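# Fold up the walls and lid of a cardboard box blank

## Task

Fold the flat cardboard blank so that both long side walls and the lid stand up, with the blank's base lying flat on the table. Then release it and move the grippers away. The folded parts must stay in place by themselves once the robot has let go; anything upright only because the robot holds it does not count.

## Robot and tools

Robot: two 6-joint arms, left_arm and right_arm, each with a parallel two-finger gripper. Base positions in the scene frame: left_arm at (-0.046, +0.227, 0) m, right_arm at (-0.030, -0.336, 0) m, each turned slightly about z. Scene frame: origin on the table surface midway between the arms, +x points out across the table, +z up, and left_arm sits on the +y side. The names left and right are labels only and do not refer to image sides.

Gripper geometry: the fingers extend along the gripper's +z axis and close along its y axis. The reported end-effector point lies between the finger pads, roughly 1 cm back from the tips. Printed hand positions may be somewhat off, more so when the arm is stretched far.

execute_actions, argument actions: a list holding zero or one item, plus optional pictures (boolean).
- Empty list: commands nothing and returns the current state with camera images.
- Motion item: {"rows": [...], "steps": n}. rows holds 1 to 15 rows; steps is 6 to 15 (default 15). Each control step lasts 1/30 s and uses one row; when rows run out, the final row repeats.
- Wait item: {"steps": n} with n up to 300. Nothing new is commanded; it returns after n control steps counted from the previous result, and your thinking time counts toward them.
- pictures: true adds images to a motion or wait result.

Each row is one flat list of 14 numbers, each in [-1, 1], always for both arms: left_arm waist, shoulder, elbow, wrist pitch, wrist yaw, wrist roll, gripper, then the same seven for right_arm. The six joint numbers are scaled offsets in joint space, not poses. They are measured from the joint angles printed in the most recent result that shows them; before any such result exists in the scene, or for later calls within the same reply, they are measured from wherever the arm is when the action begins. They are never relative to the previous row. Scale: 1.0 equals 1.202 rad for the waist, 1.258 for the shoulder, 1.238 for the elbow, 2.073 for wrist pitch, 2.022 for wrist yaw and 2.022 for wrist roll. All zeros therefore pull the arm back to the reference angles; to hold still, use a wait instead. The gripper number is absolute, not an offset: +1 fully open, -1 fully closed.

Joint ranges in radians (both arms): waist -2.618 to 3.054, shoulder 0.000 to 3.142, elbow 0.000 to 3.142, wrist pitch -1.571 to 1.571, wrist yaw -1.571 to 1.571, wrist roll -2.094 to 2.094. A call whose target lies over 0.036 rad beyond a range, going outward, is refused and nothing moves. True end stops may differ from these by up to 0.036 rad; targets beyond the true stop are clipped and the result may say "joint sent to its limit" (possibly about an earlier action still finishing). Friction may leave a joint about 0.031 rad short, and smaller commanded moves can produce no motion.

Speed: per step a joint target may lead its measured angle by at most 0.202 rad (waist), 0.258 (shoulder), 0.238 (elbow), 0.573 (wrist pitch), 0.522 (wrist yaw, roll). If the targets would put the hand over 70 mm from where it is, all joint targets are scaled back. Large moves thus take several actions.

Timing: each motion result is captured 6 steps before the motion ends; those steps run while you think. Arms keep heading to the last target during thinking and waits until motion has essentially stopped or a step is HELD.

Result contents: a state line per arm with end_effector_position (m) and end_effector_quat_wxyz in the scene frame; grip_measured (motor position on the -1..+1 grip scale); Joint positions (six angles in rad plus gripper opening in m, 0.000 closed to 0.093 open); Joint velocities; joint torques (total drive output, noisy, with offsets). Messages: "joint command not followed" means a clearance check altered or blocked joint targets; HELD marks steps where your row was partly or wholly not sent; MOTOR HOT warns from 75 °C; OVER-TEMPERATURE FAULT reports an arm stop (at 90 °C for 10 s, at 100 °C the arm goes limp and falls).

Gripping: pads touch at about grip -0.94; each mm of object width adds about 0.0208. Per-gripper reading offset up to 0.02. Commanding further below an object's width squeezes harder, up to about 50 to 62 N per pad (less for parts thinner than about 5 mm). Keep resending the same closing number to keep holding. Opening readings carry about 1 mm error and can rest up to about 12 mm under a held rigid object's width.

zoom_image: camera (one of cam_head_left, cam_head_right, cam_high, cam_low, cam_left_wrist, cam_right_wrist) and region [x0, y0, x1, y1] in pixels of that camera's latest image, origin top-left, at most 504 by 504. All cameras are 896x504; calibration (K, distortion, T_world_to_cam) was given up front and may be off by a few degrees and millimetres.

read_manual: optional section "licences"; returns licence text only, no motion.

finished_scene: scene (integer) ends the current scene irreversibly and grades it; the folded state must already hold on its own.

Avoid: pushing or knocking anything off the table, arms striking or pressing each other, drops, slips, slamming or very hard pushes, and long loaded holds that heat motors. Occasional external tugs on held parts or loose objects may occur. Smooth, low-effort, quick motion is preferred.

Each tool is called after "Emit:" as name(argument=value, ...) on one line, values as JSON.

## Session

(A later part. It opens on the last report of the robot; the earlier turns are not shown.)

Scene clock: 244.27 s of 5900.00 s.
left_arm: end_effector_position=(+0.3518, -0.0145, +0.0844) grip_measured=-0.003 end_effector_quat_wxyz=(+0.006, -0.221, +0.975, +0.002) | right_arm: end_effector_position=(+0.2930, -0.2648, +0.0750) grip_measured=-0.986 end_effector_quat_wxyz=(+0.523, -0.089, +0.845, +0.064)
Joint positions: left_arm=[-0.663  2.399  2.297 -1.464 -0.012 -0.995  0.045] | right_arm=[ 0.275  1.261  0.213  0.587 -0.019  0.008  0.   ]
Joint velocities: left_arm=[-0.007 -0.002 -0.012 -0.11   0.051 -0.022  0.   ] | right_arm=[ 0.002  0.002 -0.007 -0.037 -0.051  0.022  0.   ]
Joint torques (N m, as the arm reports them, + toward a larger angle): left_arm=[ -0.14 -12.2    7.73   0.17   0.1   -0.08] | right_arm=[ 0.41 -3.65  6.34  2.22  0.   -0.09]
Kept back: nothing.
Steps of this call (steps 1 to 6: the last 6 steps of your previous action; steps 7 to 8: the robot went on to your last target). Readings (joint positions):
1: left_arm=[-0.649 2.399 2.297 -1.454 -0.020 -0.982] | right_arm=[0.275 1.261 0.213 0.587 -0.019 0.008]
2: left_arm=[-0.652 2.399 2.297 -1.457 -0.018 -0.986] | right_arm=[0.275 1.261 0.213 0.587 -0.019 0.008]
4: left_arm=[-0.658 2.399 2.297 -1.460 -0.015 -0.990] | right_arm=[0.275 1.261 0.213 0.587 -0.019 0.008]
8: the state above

Emit:
execute_actions(actions=[{"rows": [[0,0,-0.05,0.03,0,0,0.0, 0,0,0,0,0,0,-1],[0,0,-0.09,0.05,0,0,0.0, 0,0,0,0,0,0,-1],[0,0,-0.13,0.07,0,0,0.0, 0,0,0,0,0,0,-1],[0,0,-0.174,0.094,0.006,-0.004,0.0, 0,0,0,0,0,0,-1]], "steps": 15}], pictures=true)

Scene clock: 244.97 s of 5900.00 s.
left_arm: end_effector_position=(+0.3379, -0.0063, +0.0285) grip_measured=-0.003 end_effector_quat_wxyz=(-0.024, -0.222, +0.974, +0.030) | right_arm: end_effector_position=(+0.2930, -0.2648, +0.0750) grip_measured=-0.986 end_effector_quat_wxyz=(+0.523, -0.089, +0.845, +0.064)
Joint positions: left_arm=[-0.663  2.41   2.092 -1.329 -0.01  -0.998  0.045] | right_arm=[ 0.275  1.261  0.213  0.587 -0.019  0.008  0.   ]
Joint velocities: left_arm=[-0.002  0.051 -0.1    0.242  0.037 -0.007 -0.001] | right_arm=[-0.002  0.002 -0.017 -0.007 -0.037 -0.066  0.   ]
Joint torques (N m, as the arm reports them, + toward a larger angle): left_arm=[  0.06 -14.2    5.48   0.5    0.07  -0.1 ] | right_arm=[ 0.4  -3.66  6.35  2.21  0.01 -0.09]
Steps of this call (steps 1 to 12: the robot went on to your last target; steps 13 to 21: the first 9 steps of this action). Readings (joint positions):
13: left_arm=[-0.663 2.398 2.289 -1.458 -0.011 -0.998] | right_arm=[0.275 1.261 0.213 0.587 -0.019 0.008]
14: left_arm=[-0.663 2.394 2.267 -1.439 -0.011 -0.998] | right_arm=[0.275 1.261 0.213 0.587 -0.019 0.008]
16: left_arm=[-0.663 2.388 2.191 -1.388 -0.011 -0.998] | right_arm=[0.275 1.261 0.213 0.587 -0.019 0.008]
20: left_arm=[-0.663 2.407 2.096 -1.336 -0.010 -0.998] | right_arm=[0.275 1.261 0.213 0.587 -0.019 0.008]
21: the state above
camera_calibration (this result's frames):
cam_left_wrist: T_world_to_cam=[[0.426694, -0.901192, -0.0760535, -0.146076], [-0.786778, -0.411357, 0.46018, 0.286783], [-0.445996, -0.136519, -0.884562, 0.255816], [0, 0, 0, 1]] pos_world=[0.402057, 0.0212518, 0.0832033]
cam_right_wrist: T_world_to_cam=[[0.215865, -0.976034, -0.0275612, -0.321572], [-0.762232, -0.150804, -0.629492, 0.268584], [0.610249, 0.156893, -0.776518, 0.00614254], [0, 0, 0, 1]] pos_world=[0.270391, -0.274325, 0.164978]

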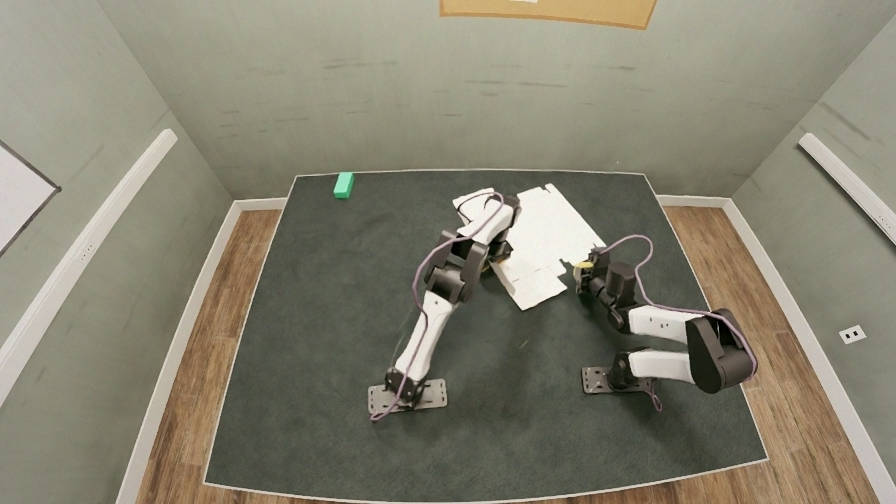

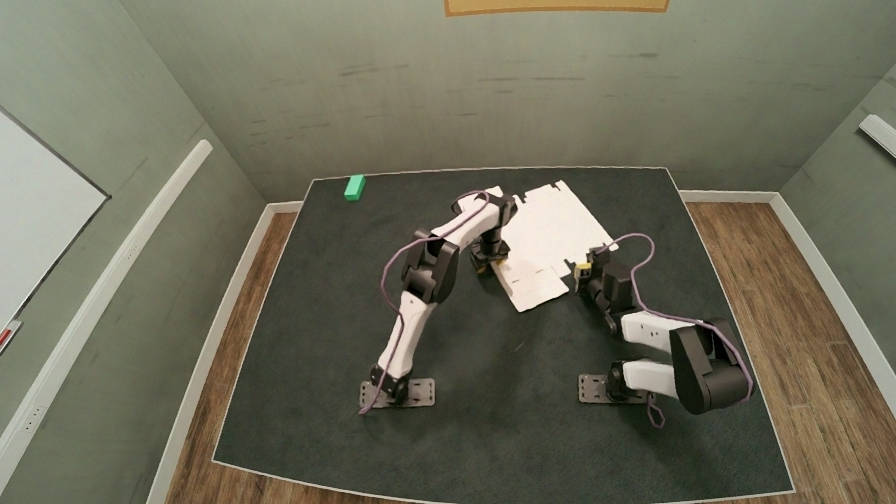

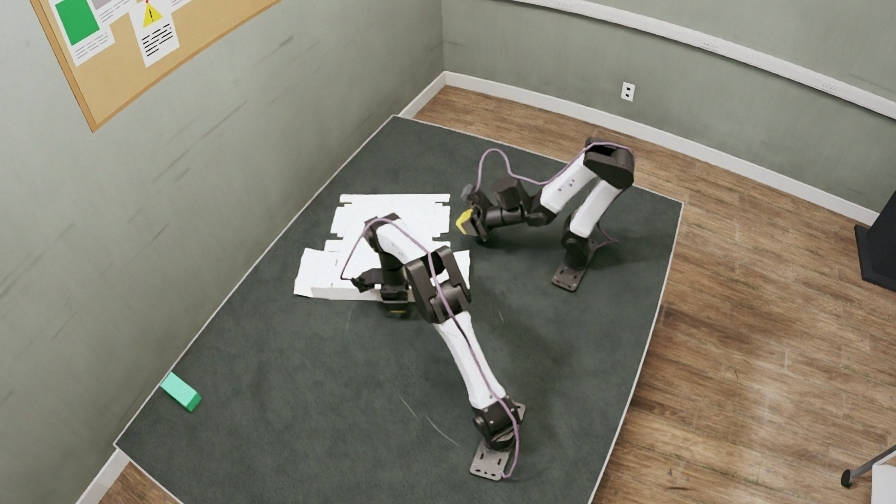

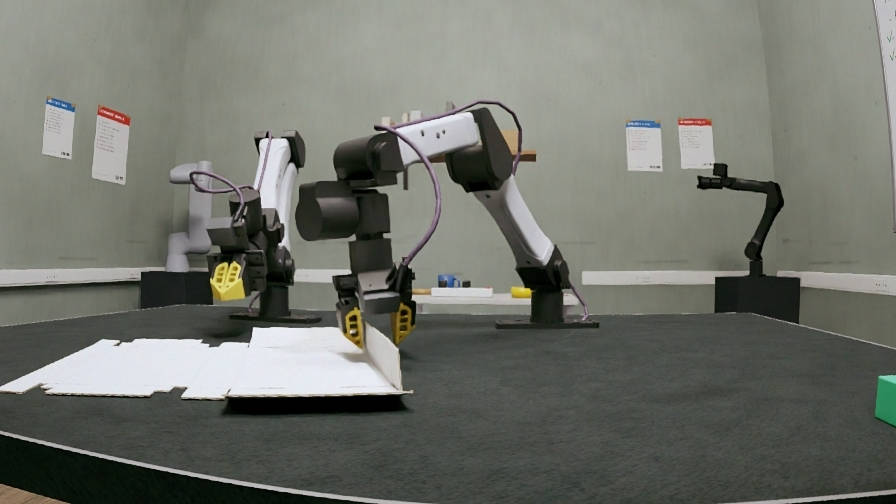

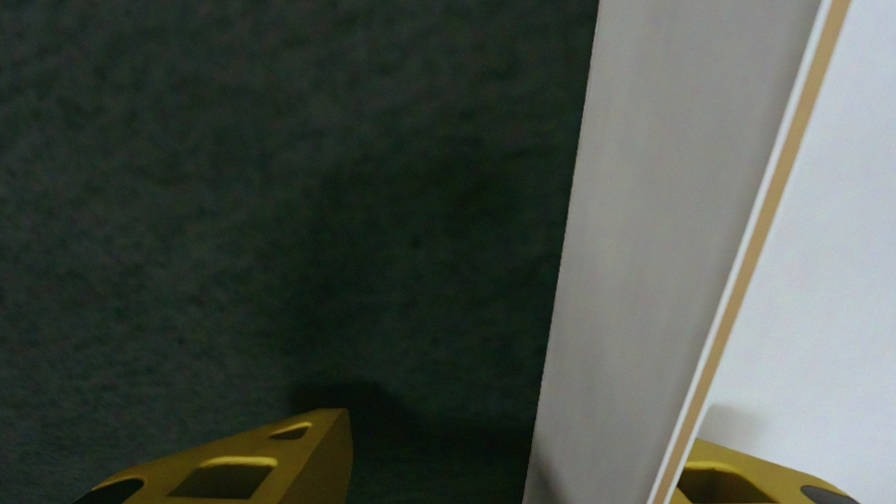

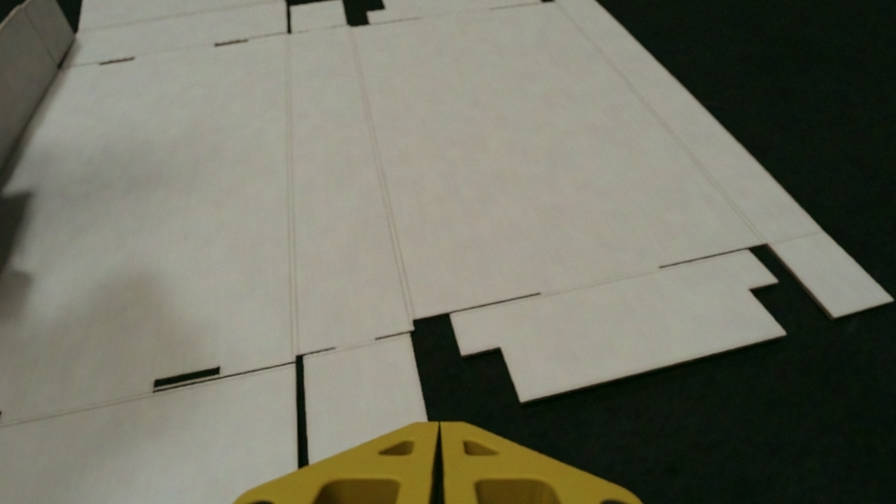

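Emit:
execute_actions(actions=[{"rows": [[0,0,0,0,0,0,-1, 0,0,0,0,0,0,-1]], "steps": 15}])

Emit:
execute_actions(actions=[{"steps": 10}])

Scene clock: 245.47 s of 5900.00 s.
left_arm: end_effector_position=(+0.3419, -0.0089, +0.0274) grip_measured=-0.973 end_effector_quat_wxyz=(-0.017, -0.222, +0.975, +0.023) | right_arm: end_effector_position=(+0.2930, -0.2648, +0.0750) grip_measured=-0.986 end_effector_quat_wxyz=(+0.523, -0.089, +0.845, +0.064)
Joint positions: left_arm=[-0.663  2.411  2.09  -1.307 -0.009 -0.998  0.   ] | right_arm=[ 0.275  1.261  0.213  0.587 -0.019  0.008  0.   ]
Joint velocities: left_arm=[ 0.007 -0.032 -0.022  0.095 -0.007  0.037  0.   ] | right_arm=[-0.012  0.002 -0.007 -0.007  0.022 -0.095  0.   ]
Joint torques (N m, as the arm reports them, + toward a larger angle): left_arm=[  0.16 -13.01   5.95  -0.01  -0.01  -0.08] | right_arm=[ 0.38 -3.67  6.37  2.2   0.01 -0.08]
Steps of this call (steps 1 to 6: the last 6 steps of your previous action; steps 7 to 15: the first 9 steps of this action). Readings (joint positions):
7: left_arm=[-0.663 2.411 2.090 -1.298 -0.010 -0.998] | right_arm=[0.275 1.261 0.213 0.587 -0.019 0.008]
8: left_arm=[-0.663 2.411 2.090 -1.300 -0.010 -0.998] | right_arm=[0.275 1.261 0.213 0.587 -0.019 0.008]
10: left_arm=[-0.663 2.411 2.090 -1.303 -0.010 -0.996] | right_arm=[0.275 1.261 0.213 0.587 -0.019 0.008]
14: left_arm=[-0.663 2.411 2.090 -1.307 -0.009 -0.998] | right_arm=[0.275 1.261 0.213 0.587 -0.019 0.008]
15: the state above

Scene clock: 245.80 s of 5900.00 s.
left_arm: end_effector_position=(+0.3419, -0.0089, +0.0274) grip_measured=-0.973 end_effector_quat_wxyz=(-0.017, -0.222, +0.975, +0.023) | right_arm: end_effector_position=(+0.2930, -0.2648, +0.0750) grip_measured=-0.986 end_effector_quat_wxyz=(+0.523, -0.089, +0.845, +0.064)
Joint positions: left_arm=[-0.663  2.411  2.09  -1.307 -0.009 -0.998  0.   ] | right_arm=[ 0.275  1.261  0.213  0.587 -0.019  0.008  0.   ]
Joint velocities: left_arm=[-0.027 -0.002 -0.007  0.007  0.007 -0.022  0.   ] | right_arm=[-0.017 -0.002 -0.012 -0.007  0.051 -0.022  0.   ]
Joint torques (N m, as the arm reports them, + toward a larger angle): left_arm=[  0.11 -13.19   5.89  -0.02  -0.02  -0.02] | right_arm=[ 0.41 -3.67  6.34  2.21  0.01 -0.1 ]
Kept back: nothing.
Steps of this call (steps 1 to 6: the last 6 steps of your previous action; steps 7 to 10: the robot went on to your last target). Readings (joint positions):
1: left_arm=[-0.663 2.411 2.090 -1.307 -0.009 -0.998] | right_arm=[0.275 1.261 0.213 0.587 -0.019 0.008]
2: left_arm=[-0.663 2.411 2.090 -1.307 -0.009 -0.998] | right_arm=[0.275 1.261 0.213 0.587 -0.019 0.008]
4: left_arm=[-0.663 2.411 2.090 -1.307 -0.009 -0.998] | right_arm=[0.275 1.261 0.213 0.587 -0.019 0.008]
8: left_arm=[-0.663 2.411 2.090 -1.307 -0.009 -0.998] | right_arm=[0.275 1.261 0.213 0.587 -0.019 0.008]
10: the state above

Emit:
execute_actions(actions=[{"rows": [[0.008,-0.03,-0.02,0.008,0,0.012,-1, 0,0,0,0,0,0,-1],[0.016,-0.055,-0.055,0.016,0,0.025,-1, 0,0,0,0,0,0,-1],[0.025,-0.08,-0.09,0.025,0,0.04,-1, 0,0,0,0,0,0,-1],[0.035,-0.105,-0.125,0.035,0,0.055,-1, 0,0,0,0,0,0,-1],[0.045,-0.13,-0.165,0.045,0,0.07,-1, 0,0,0,0,0,0,-1],[0.055,-0.15,-0.205,0.055,0,0.085,-1, 0,0,0,0,0,0,-1],[0.065,-0.175,-0.245,0.065,0,0.10,-1, 0,0,0,0,0,0,-1],[0.075,-0.20,-0.28,0.075,0,0.115,-1, 0,0,0,0,0,0,-1],[0.085,-0.22,-0.32,0.085,0,0.13,-1, 0,0,0,0,0,0,-1],[0.095,-0.24,-0.355,0.095,0,0.145,-1, 0,0,0,0,0,0,-1],[0.105,-0.26,-0.39,0.104,0,0.165,-1, 0,0,0,0,0,0,-1],[0.113,-0.276,-0.421,0.112,0.004,0.18,-1, 0,0,0,0,0,0,-1]], "steps": 15}])

Emit:
execute_actions(actions=[{"steps": 10}], pictures=true)

Scene clock: 246.80 s of 5900.00 s.
left_arm: end_effector_position=(+0.3209, +0.0384, +0.0414) grip_measured=-0.973 end_effector_quat_wxyz=(-0.016, -0.183, +0.983, +0.018) | right_arm: end_effector_position=(+0.2930, -0.2648, +0.0750) grip_measured=-0.986 end_effector_quat_wxyz=(+0.523, -0.089, +0.845, +0.064)
Joint positions: left_arm=[-0.591  2.202  1.79  -1.206 -0.009 -0.847  0.   ] | right_arm=[ 0.275  1.261  0.213  0.587 -0.019  0.008  0.   ]
Joint velocities: left_arm=[ 0.437 -0.93  -1.316  0.418 -0.066  0.755  0.   ] | right_arm=[ 0.002  0.007  0.002 -0.007 -0.022 -0.022  0.   ]
Joint torques (N m, as the arm reports them, + toward a larger angle): left_arm=[  0.4  -12.36   4.71   0.33  -0.04   0.01] | right_arm=[ 0.43 -3.65  6.35  2.21  0.01 -0.08]
Steps of this call (steps 1 to 15: the robot went on to your last target; steps 16 to 21: nothing new was sent; steps 22 to 30: the first 9 steps of this action). Readings (joint positions):
22: left_arm=[-0.662 2.410 2.090 -1.307 -0.009 -0.996] | right_arm=[0.275 1.261 0.213 0.587 -0.019 0.008]
23: left_arm=[-0.661 2.402 2.078 -1.299 -0.009 -0.990] | right_arm=[0.275 1.261 0.213 0.587 -0.019 0.008]
25: left_arm=[-0.653 2.361 2.014 -1.274 -0.008 -0.962] | right_arm=[0.275 1.261 0.213 0.587 -0.019 0.008]
29: left_arm=[-0.607 2.235 1.835 -1.222 -0.008 -0.873] | right_arm=[0.275 1.261 0.213 0.587 -0.019 0.008]
30: the state above

Scene clock: 247.13 s of 5900.00 s.
left_arm: end_effector_position=(+0.3066, +0.0759, +0.0381) grip_measured=-0.973 end_effector_quat_wxyz=(-0.014, -0.129, +0.991, +0.014) | right_arm: end_effector_position=(+0.2930, -0.2648, +0.0750) grip_measured=-0.986 end_effector_quat_wxyz=(+0.523, -0.089, +0.845, +0.064)
Joint positions: left_arm=[-0.522  2.082  1.587 -1.115 -0.009 -0.669  0.   ] | right_arm=[ 0.275  1.261  0.213  0.587 -0.019  0.008  0.   ]
Joint velocities: left_arm=[-0.007  0.002  0.022  0.227 -0.007  0.183  0.   ] | right_arm=[ 0.012 -0.017 -0.007 -0.095  0.037 -0.022  0.   ]
Joint torques (N m, as the arm reports them, + toward a larger angle): left_arm=[ -0.41 -11.89   4.44   0.5    0.1    0.04] | right_arm=[ 0.42 -3.68  6.36  2.21  0.   -0.09]
Kept back: nothing.
Steps of this call (steps 1 to 6: the last 6 steps of your previous action; steps 7 to 10: the robot went on to your last target). Readings (joint positions):
1: left_arm=[-0.576 2.171 1.745 -1.190 -0.009 -0.821] | right_arm=[0.275 1.261 0.213 0.587 -0.019 0.008]
2: left_arm=[-0.561 2.142 1.700 -1.174 -0.009 -0.793] | right_arm=[0.275 1.261 0.213 0.587 -0.019 0.008]
4: left_arm=[-0.535 2.096 1.626 -1.149 -0.009 -0.739] | right_arm=[0.275 1.261 0.213 0.587 -0.019 0.008]
8: left_arm=[-0.522 2.082 1.589 -1.126 -0.009 -0.684] | right_arm=[0.275 1.261 0.213 0.587 -0.019 0.008]
10: the state above
camera_calibration (this result's frames):
cam_left_wrist: T_world_to_cam=[[0.251868, -0.967028, -0.0376633, -0.000813393], [-0.857972, -0.24113, 0.453586, 0.300692], [-0.447712, -0.0819297, -0.890416, 0.258203], [0, 0, 0, 1]] pos_world=[0.373791, 0.0928736, 0.0934882]
cam_right_wrist: T_world_to_cam=[[0.215865, -0.976034, -0.0275612, -0.321572], [-0.762232, -0.150804, -0.629492, 0.268584], [0.610249, 0.156893, -0.776518, 0.00614254], [0, 0, 0, 1]] pos_world=[0.270391, -0.274325, 0.164978]

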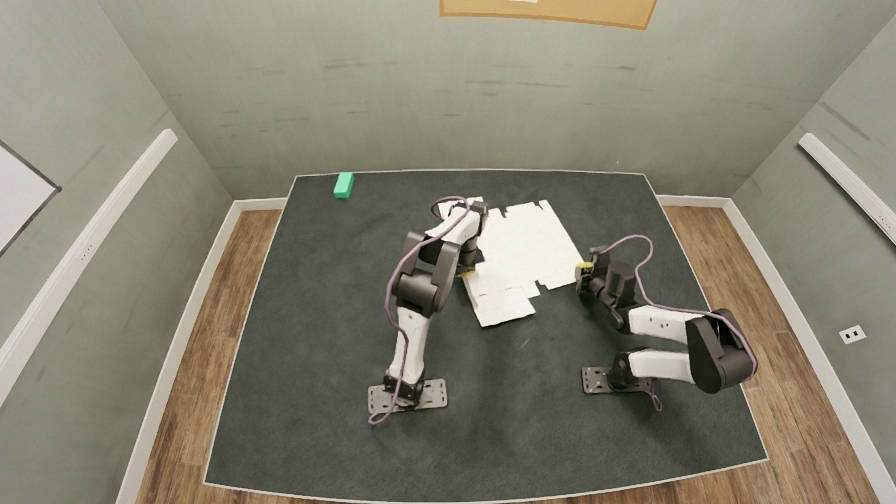

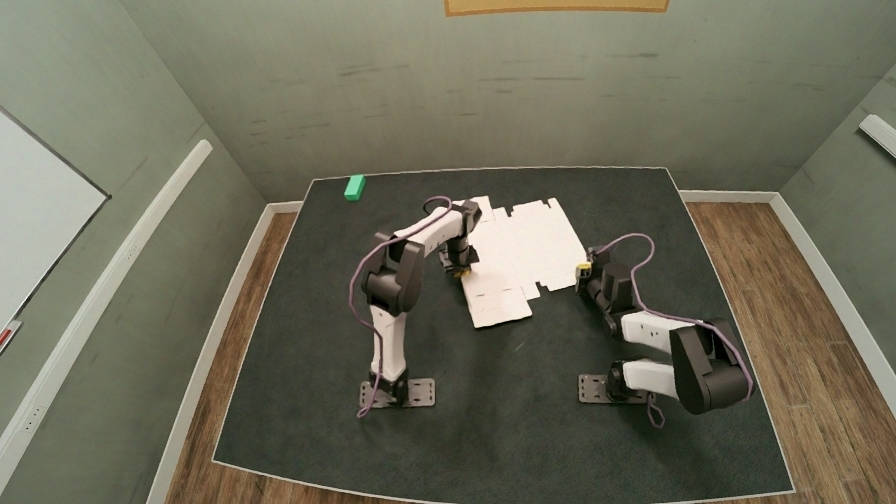

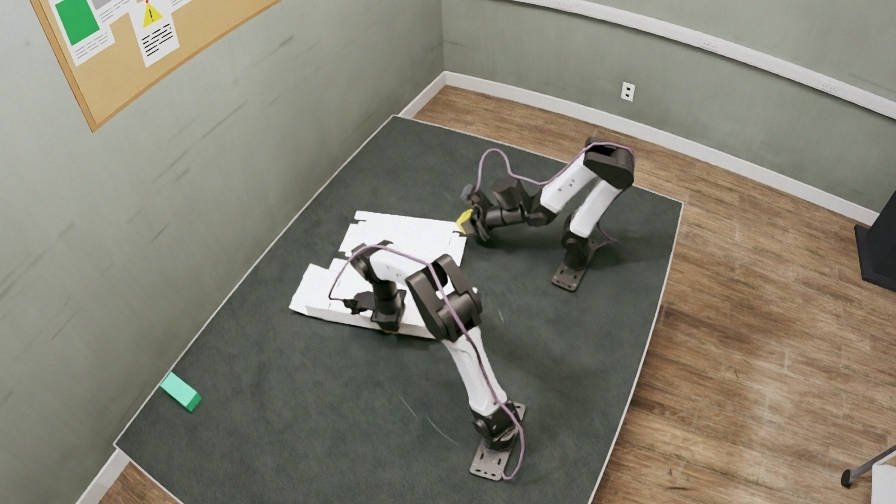

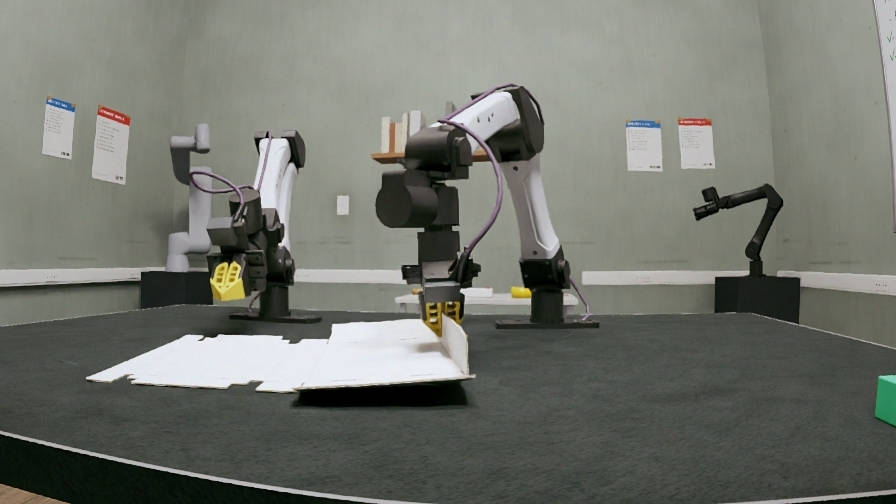

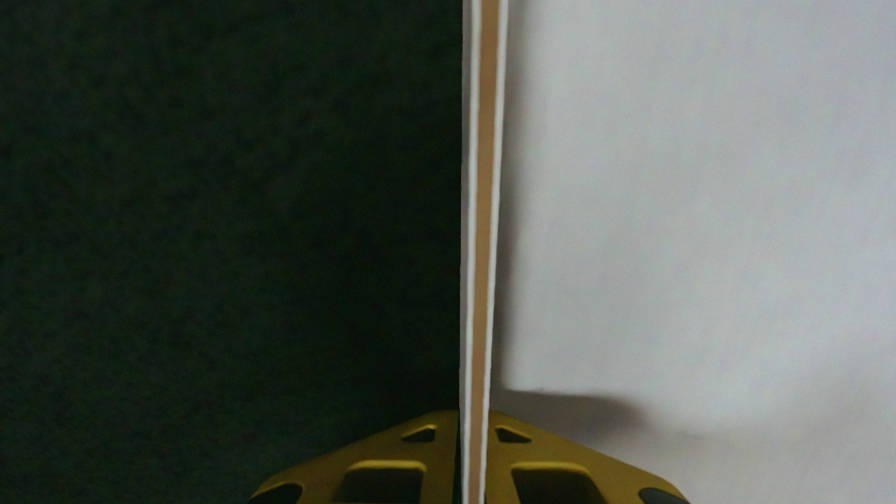

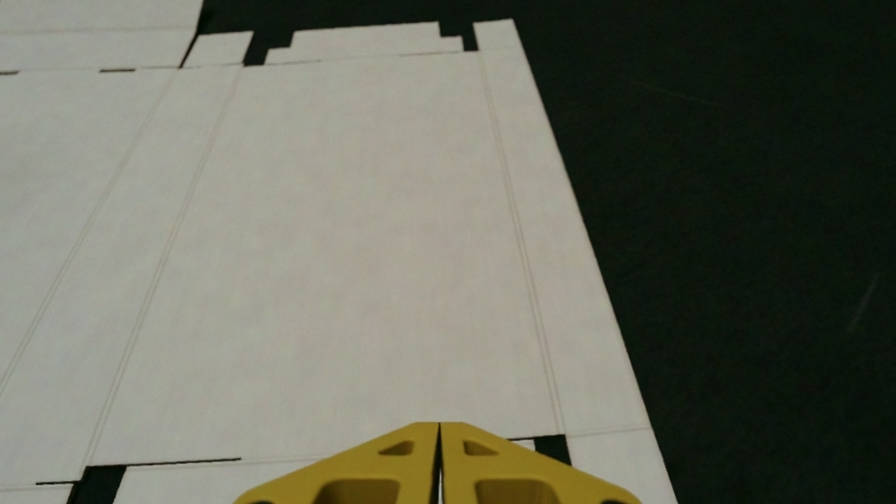

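Emit:
execute_actions(actions=[{"rows": [[0.012,-0.02,-0.025,0.005,0,0.018,-1, -0.03,0.005,0.08,-0.07,-0.035,-0.012,-1],[0.027,-0.04,-0.055,0.012,0,0.037,-1, -0.055,0.015,0.15,-0.13,-0.07,-0.023,-1],[0.04,-0.06,-0.08,0.018,0,0.056,-1, -0.08,0.035,0.22,-0.20,-0.10,-0.034,-1],[0.054,-0.08,-0.11,0.024,0,0.075,-1, -0.105,0.065,0.29,-0.265,-0.14,-0.045,-1],[0.067,-0.10,-0.135,0.03,0,0.093,-1, -0.13,0.10,0.36,-0.33,-0.17,-0.057,-1],[0.08,-0.12,-0.163,0.035,0,0.112,-1, -0.16,0.145,0.43,-0.40,-0.205,-0.068,-1],[0.094,-0.14,-0.19,0.041,0,0.13,-1, -0.185,0.195,0.50,-0.465,-0.24,-0.08,-1],[0.107,-0.16,-0.217,0.047,0,0.15,-1, -0.21,0.255,0.57,-0.53,-0.275,-0.09,-1],[0.12,-0.18,-0.245,0.053,0,0.168,-1, -0.24,0.325,0.64,-0.60,-0.31,-0.10,-1],[0.134,-0.20,-0.27,0.058,0,0.187,-1, -0.265,0.40,0.71,-0.665,-0.345,-0.113,-1],[0.148,-0.22,-0.30,0.064,0,0.205,-1, -0.29,0.48,0.78,-0.73,-0.38,-0.125,-1],[0.161,-0.236,-0.326,0.07,0.004,0.224,-1, -0.317,0.573,0.853,-0.795,-0.413,-0.136,-1]], "steps": 15}])

Emit:
execute_actions(actions=[{"steps": 20}], pictures=true)

Scene clock: 249.47 s of 5900.00 s.
left_arm: end_effector_position=(+0.2787, +0.1298, +0.0386) grip_measured=-0.973 end_effector_quat_wxyz=(-0.019, -0.086, +0.996, +0.012) | right_arm: end_effector_position=(+0.3602, -0.2786, +0.1000) grip_measured=-0.986 end_effector_quat_wxyz=(+0.372, -0.112, +0.908, +0.157)
Joint positions: left_arm=[-0.408  1.922  1.357 -1.05  -0.008 -0.468  0.   ] | right_arm=[ 0.052  1.513  0.822 -0.124 -0.389 -0.108  0.   ]
Joint velocities: left_arm=[ 0.515 -0.803 -0.945  0.183 -0.066  0.93   0.   ] | right_arm=[-0.891  1.98   2.571 -2.879 -1.766 -0.579  0.   ]
Joint torques (N m, as the arm reports them, + toward a larger angle): left_arm=[ -0.3  -10.54   4.58   0.39  -0.02   0.01] | right_arm=[-0.41 -3.67  6.31  1.41 -0.07 -0.19]
Steps of this call (steps 1 to 30: the robot went on to your last target; steps 31 to 61: nothing new was sent; steps 62 to 70: the first 9 steps of this action). Readings (joint positions):
62: left_arm=[-0.521 2.082 1.586 -1.098 -0.009 -0.643] | right_arm=[0.270 1.261 0.225 0.560 -0.030 0.006]
63: left_arm=[-0.518 2.077 1.575 -1.093 -0.009 -0.637] | right_arm=[0.255 1.263 0.259 0.502 -0.054 -0.000]
65: left_arm=[-0.501 2.048 1.524 -1.079 -0.008 -0.605] | right_arm=[0.205 1.291 0.388 0.344 -0.124 -0.022]
69: left_arm=[-0.428 1.950 1.390 -1.058 -0.008 -0.499] | right_arm=[0.083 1.448 0.732 -0.023 -0.329 -0.089]
70: the state above

Scene clock: 250.13 s of 5900.00 s.
left_arm: end_effector_position=(+0.2591, +0.1623, +0.0394) grip_measured=-0.973 end_effector_quat_wxyz=(-0.008, -0.007, +1.000, +0.007) | right_arm: end_effector_position=(+0.2950, -0.2680, +0.0464) grip_measured=-0.987 end_effector_quat_wxyz=(-0.012, +0.011, +0.909, +0.416)
Joint positions: left_arm=[-0.327  1.802  1.202 -0.99  -0.009 -0.228  0.   ] | right_arm=[-0.111  2.001  1.244 -1.037 -0.836 -0.256  0.   ]
Joint velocities: left_arm=[ 0.012  0.002  0.012 -0.022  0.051 -0.007  0.   ] | right_arm=[-0.002  0.002  0.002 -0.066 -0.095  0.007  0.   ]
Joint torques (N m, as the arm reports them, + toward a larger angle): left_arm=[ 0.   -9.25  4.23  0.59  0.09  0.08] | right_arm=[  0.85 -11.75   7.5   -0.2   -0.51  -0.22]
Kept back: nothing.
Steps of this call (steps 1 to 6: the last 6 steps of your previous action; steps 7 to 20: the robot went on to your last target). Readings (joint positions):
1: left_arm=[-0.390 1.895 1.324 -1.042 -0.009 -0.435] | right_arm=[0.020 1.588 0.914 -0.225 -0.452 -0.128]
2: left_arm=[-0.372 1.868 1.291 -1.032 -0.009 -0.402] | right_arm=[-0.011 1.672 1.005 -0.326 -0.516 -0.148]
4: left_arm=[-0.342 1.820 1.232 -1.018 -0.009 -0.339] | right_arm=[-0.068 1.844 1.173 -0.521 -0.633 -0.188]
8: left_arm=[-0.327 1.802 1.203 -1.010 -0.009 -0.272] | right_arm=[-0.115 1.997 1.244 -0.814 -0.744 -0.229]
20: the state above
camera_calibration (this result's frames):
cam_left_wrist: T_world_to_cam=[[0.00955628, -0.999764, -0.0195267, 0.162172], [-0.894864, -0.0172647, 0.446006, 0.25368], [-0.446238, 0.0132116, -0.894817, 0.229561], [0, 0, 0, 1]] pos_world=[0.327898, 0.16348, 0.095439]
cam_right_wrist: T_world_to_cam=[[-0.041307, -0.650882, -0.758054, -0.12896], [-0.902887, -0.300601, 0.307301, 0.209514], [-0.427889, 0.697131, -0.575256, 0.424909], [0, 0, 0, 1]] pos_world=[0.365655, -0.317175, 0.082289]

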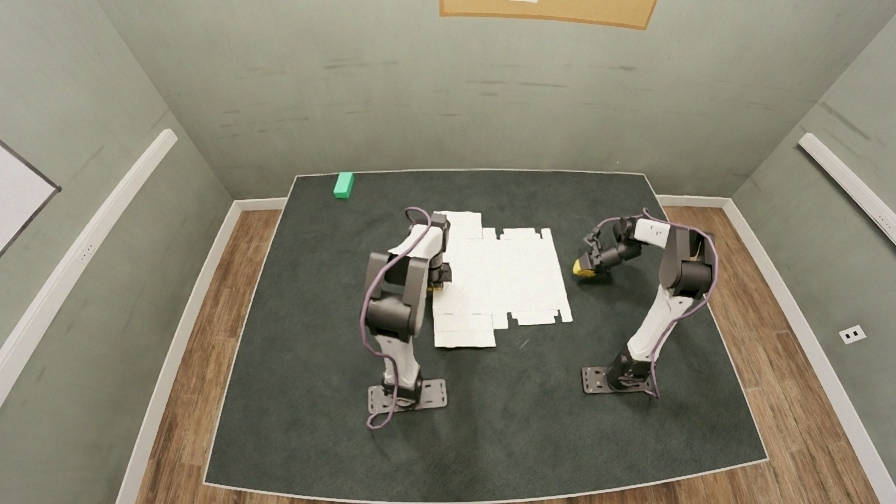

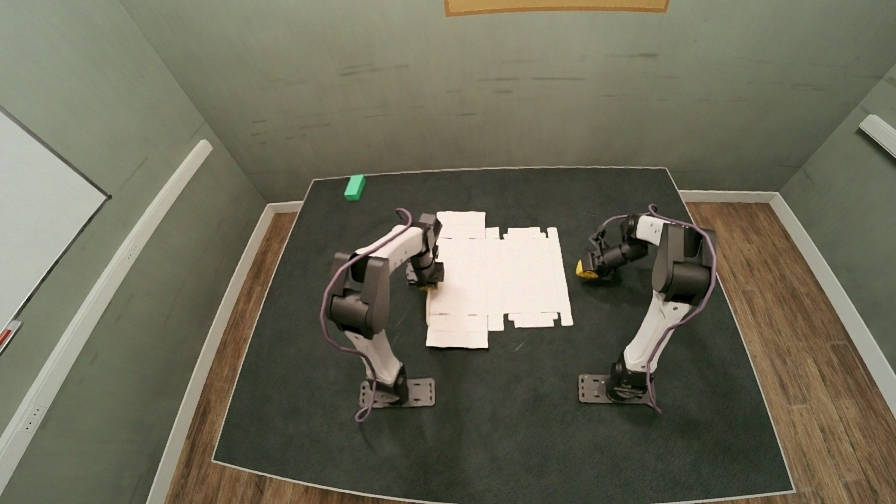

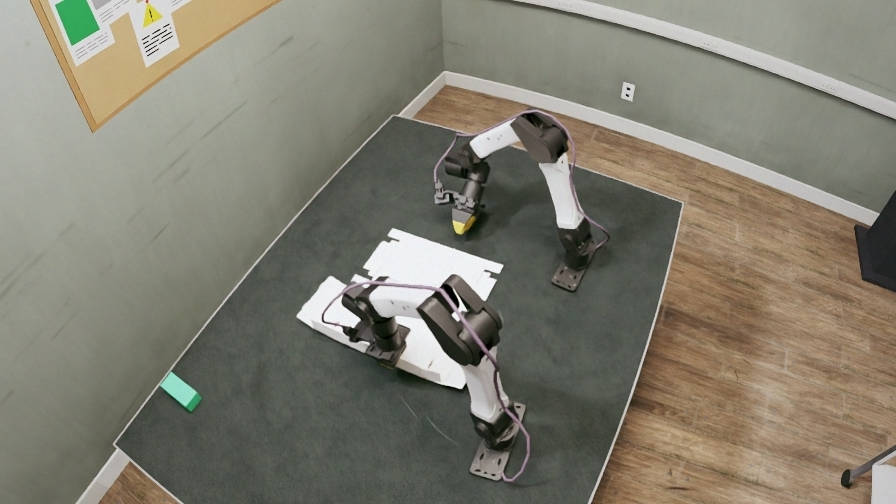

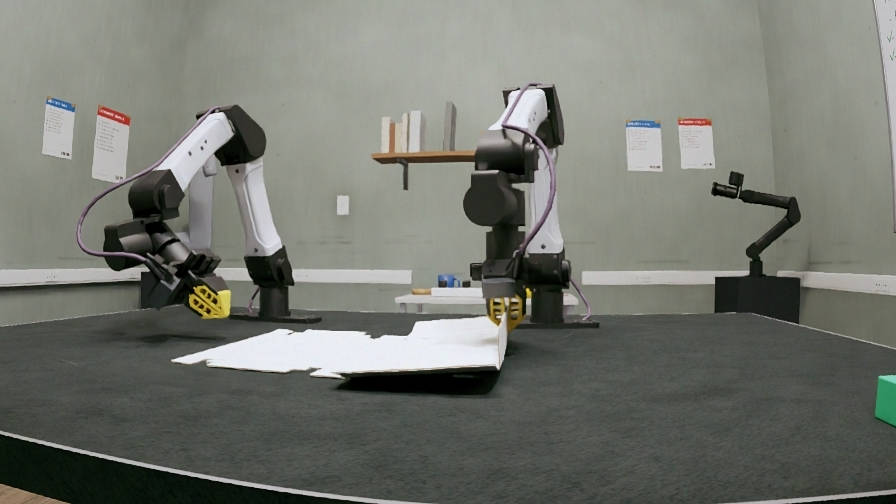

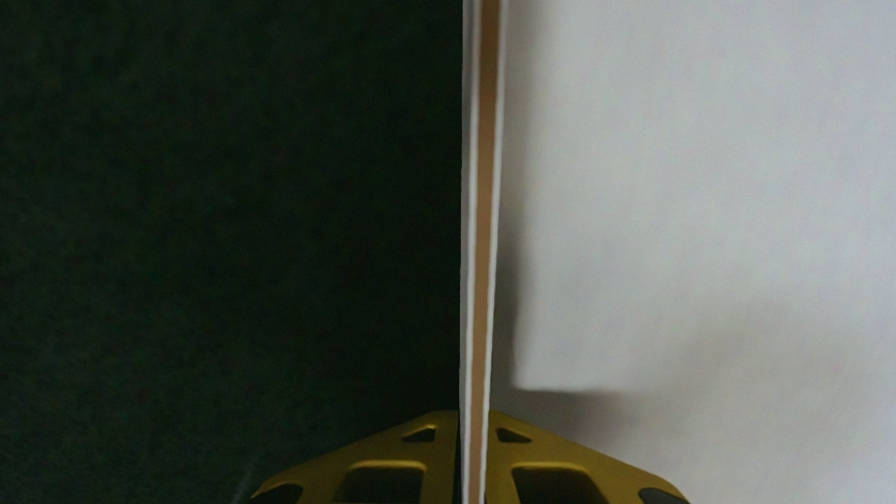

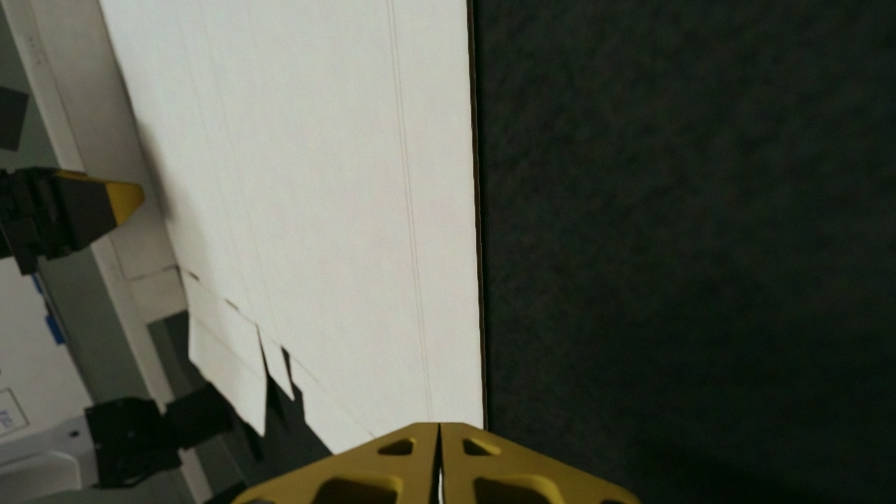

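Emit:
execute_actions(actions=[{"rows": [[0,0,-0.03,0.015,0,0,-1, 0,0,0,0,0,0,-1],[0,0,-0.05,0.025,0,0,-1, 0,0,0,0,0,0,-1],[0,0,-0.05,0.025,0,0,-1, 0,0,0,0,0,0,-1],[0,0,-0.05,0.025,0,0,-1, 0,0,0,0,0,0,-1],[0,0,-0.05,0.025,0,0,-1, 0,0,0,0,0,0,-1],[0,0,-0.05,0.025,0,0,-1, 0,0,0,0,0,0,-1],[0,0,-0.05,0.025,0,0,-0.4, 0,0,0,0,0,0,-1]], "steps": 15}])

Emit:
execute_actions(actions=[{"steps": 8}])

Scene clock: 251.57 s of 5900.00 s.
left_arm: end_effector_position=(+0.2514, +0.1640, +0.0293) grip_measured=-0.432 end_effector_quat_wxyz=(-0.016, -0.006, +1.000, +0.008) | right_arm: end_effector_position=(+0.2935, -0.2669, +0.0476) grip_measured=-0.987 end_effector_quat_wxyz=(-0.016, +0.012, +0.908, +0.420)
Joint positions: left_arm=[-0.327  1.802  1.158 -0.962 -0.009 -0.227  0.024] | right_arm=[-0.111  2.001  1.244 -1.048 -0.842 -0.259  0.   ]
Joint velocities: left_arm=[-0.022 -0.002 -0.007  0.007 -0.022  0.037  0.061] | right_arm=[-0.007 -0.007  0.012 -0.022 -0.007  0.022  0.   ]
Joint torques (N m, as the arm reports them, + toward a larger angle): left_arm=[ 0.06 -7.93  4.02  0.53  0.   -0.07] | right_arm=[  0.41 -10.     5.46   0.03  -0.34  -0.11]
Steps of this call (steps 1 to 30: the robot went on to your last target; steps 31 to 34: nothing new was sent; steps 35 to 43: the first 9 steps of this action). Readings (joint positions):
35: left_arm=[-0.327 1.802 1.199 -0.987 -0.009 -0.225] | right_arm=[-0.111 2.001 1.244 -1.048 -0.842 -0.259]
36: left_arm=[-0.327 1.802 1.191 -0.979 -0.009 -0.226] | right_arm=[-0.111 2.001 1.244 -1.048 -0.842 -0.259]
38: left_arm=[-0.327 1.802 1.170 -0.966 -0.009 -0.227] | right_arm=[-0.111 2.001 1.244 -1.048 -0.842 -0.259]
42: left_arm=[-0.327 1.802 1.158 -0.963 -0.009 -0.227] | right_arm=[-0.111 2.001 1.244 -1.048 -0.842 -0.259]
43: the state above

Scene clock: 251.83 s of 5900.00 s.
left_arm: end_effector_position=(+0.2523, +0.1638, +0.0292) grip_measured=-0.403 end_effector_quat_wxyz=(-0.014, -0.006, +1.000, +0.008) | right_arm: end_effector_position=(+0.2935, -0.2670, +0.0476) grip_measured=-0.987 end_effector_quat_wxyz=(-0.016, +0.012, +0.908, +0.420)
Joint positions: left_arm=[-0.327  1.802  1.158 -0.958 -0.009 -0.227  0.026] | right_arm=[-0.111  2.001  1.244 -1.047 -0.842 -0.259  0.   ]
Joint velocities: left_arm=[-0.012 -0.022 -0.012  0.022 -0.007  0.066 -0.001] | right_arm=[ 0.002 -0.002  0.002 -0.022 -0.022  0.022  0.   ]
Joint torques (N m, as the arm reports them, + toward a larger angle): left_arm=[ 0.19 -7.87  4.07  0.57  0.01 -0.07] | right_arm=[  0.41 -10.     5.45   0.02  -0.35  -0.1 ]
Kept back: nothing.
Steps of this call (steps 1 to 6: the last 6 steps of your previous action; steps 7 to 8: the robot went on to your last target). Readings (joint positions):
1: left_arm=[-0.327 1.802 1.158 -0.961 -0.009 -0.227] | right_arm=[-0.111 2.001 1.244 -1.047 -0.842 -0.259]
2: left_arm=[-0.327 1.802 1.158 -0.960 -0.009 -0.227] | right_arm=[-0.111 2.001 1.244 -1.047 -0.842 -0.259]
4: left_arm=[-0.327 1.802 1.158 -0.959 -0.009 -0.227] | right_arm=[-0.111 2.001 1.244 -1.047 -0.842 -0.259]
8: the state above

Emit:
execute_actions(actions=[{"rows": [[0,0,0.05,-0.025,0,0,-0.4, 0,0,0,0,0,0,-1],[0,0,0.10,-0.05,0,0,-0.4, 0,0,0,0,0,0,-1],[0,0,0.15,-0.075,0,0,-0.4, 0,0,0,0,0,0,-1],[0,0,0.18,-0.09,0,0,-0.4, 0,0,0,0,0,0,-1],[0,0,0.19,-0.09,0,0,-0.4, 0,0,0,0,0,0,-1],[0,0.01,0.20,-0.09,0,0,-0.4, 0,0,0,0,0,0,-1],[-0.01,0.025,0.21,-0.08,0.03,0,-0.7, 0,0,0,0,0,0,-1],[-0.02,0.04,0.213,-0.065,0.06,-0.01,-1, 0,0,0,0,0,0,-1],[-0.03,0.055,0.213,-0.05,0.10,-0.018,-1, 0,0,0,0,0,0,-1],[-0.037,0.07,0.213,-0.035,0.14,-0.024,-1, 0,0,0,0,0,0,-1],[-0.043,0.083,0.213,-0.016,0.171,-0.028,-1, 0,0,0,0,0,0,-1]], "steps": 15}])

Emit:
execute_actions(actions=[{"steps": 10}])

Scene clock: 252.80 s of 5900.00 s.
left_arm: end_effector_position=(+0.2991, +0.1425, +0.0880) grip_measured=-0.941 end_effector_quat_wxyz=(+0.044, -0.006, +0.999, -0.031) | right_arm: end_effector_position=(+0.2935, -0.2670, +0.0476) grip_measured=-0.987 end_effector_quat_wxyz=(-0.016, +0.012, +0.908, +0.420)
Joint positions: left_arm=[-0.334  1.81   1.407 -1.069  0.042 -0.234  0.   ] | right_arm=[-0.111  2.001  1.244 -1.047 -0.842 -0.259  0.   ]
Joint velocities: left_arm=[-0.149  0.115  0.212  0.007  0.989 -0.212 -0.081] | right_arm=[-0.012 -0.012 -0.032 -0.022  0.037  0.022  0.   ]
Joint torques (N m, as the arm reports them, + toward a larger angle): left_arm=[-1.79 -4.46  6.5   0.67  0.19 -0.12] | right_arm=[ 0.39 -9.99  5.44 -0.09 -0.4  -0.13]
Steps of this call (steps 1 to 15: the robot went on to your last target; steps 16 to 20: nothing new was sent; steps 21 to 29: the first 9 steps of this action). Readings (joint positions):
21: left_arm=[-0.327 1.802 1.165 -0.965 -0.009 -0.227] | right_arm=[-0.111 2.001 1.244 -1.047 -0.842 -0.259]
22: left_arm=[-0.327 1.804 1.185 -0.988 -0.009 -0.227] | right_arm=[-0.111 2.001 1.244 -1.047 -0.842 -0.259]
24: left_arm=[-0.327 1.807 1.268 -1.047 -0.009 -0.227] | right_arm=[-0.111 2.001 1.244 -1.047 -0.842 -0.259]
28: left_arm=[-0.329 1.807 1.397 -1.069 0.014 -0.229] | right_arm=[-0.111 2.001 1.244 -1.047 -0.842 -0.259]
29: the state above

Scene clock: 253.13 s of 5900.00 s.
left_arm: end_effector_position=(+0.2935, +0.0839, +0.0654) grip_measured=-0.977 end_effector_quat_wxyz=(-0.010, +0.001, +0.989, -0.150) | right_arm: end_effector_position=(+0.2935, -0.2670, +0.0476) grip_measured=-0.987 end_effector_quat_wxyz=(-0.016, +0.012, +0.908, +0.420)
Joint positions: left_arm=[-0.379  1.905  1.413 -1.017  0.295 -0.272  0.   ] | right_arm=[-0.111  2.001  1.244 -1.047 -0.842 -0.259  0.   ]
Joint velocities: left_arm=[ 0.002 -0.002 -0.007  0.022  0.168 -0.022  0.   ] | right_arm=[ 0.007  0.002 -0.017 -0.066 -0.037 -0.007  0.   ]
Joint torques (N m, as the arm reports them, + toward a larger angle): left_arm=[ 0.19 -9.17  6.78  0.73  0.31 -0.14] | right_arm=[  0.41 -10.03   5.46  -0.08  -0.4   -0.13]
Kept back: nothing.
Steps of this call (steps 1 to 6: the last 6 steps of your previous action; steps 7 to 10: the robot went on to your last target). Readings (joint positions):
1: left_arm=[-0.341 1.818 1.412 -1.064 0.081 -0.241] | right_arm=[-0.111 2.001 1.244 -1.047 -0.842 -0.259]
2: left_arm=[-0.350 1.831 1.413 -1.054 0.127 -0.248] | right_arm=[-0.111 2.001 1.244 -1.047 -0.842 -0.259]
4: left_arm=[-0.369 1.867 1.413 -1.035 0.201 -0.258] | right_arm=[-0.111 2.001 1.244 -1.047 -0.842 -0.259]
8: left_arm=[-0.379 1.905 1.413 -1.021 0.277 -0.269] | right_arm=[-0.111 2.001 1.244 -1.047 -0.842 -0.259]
10: the state above


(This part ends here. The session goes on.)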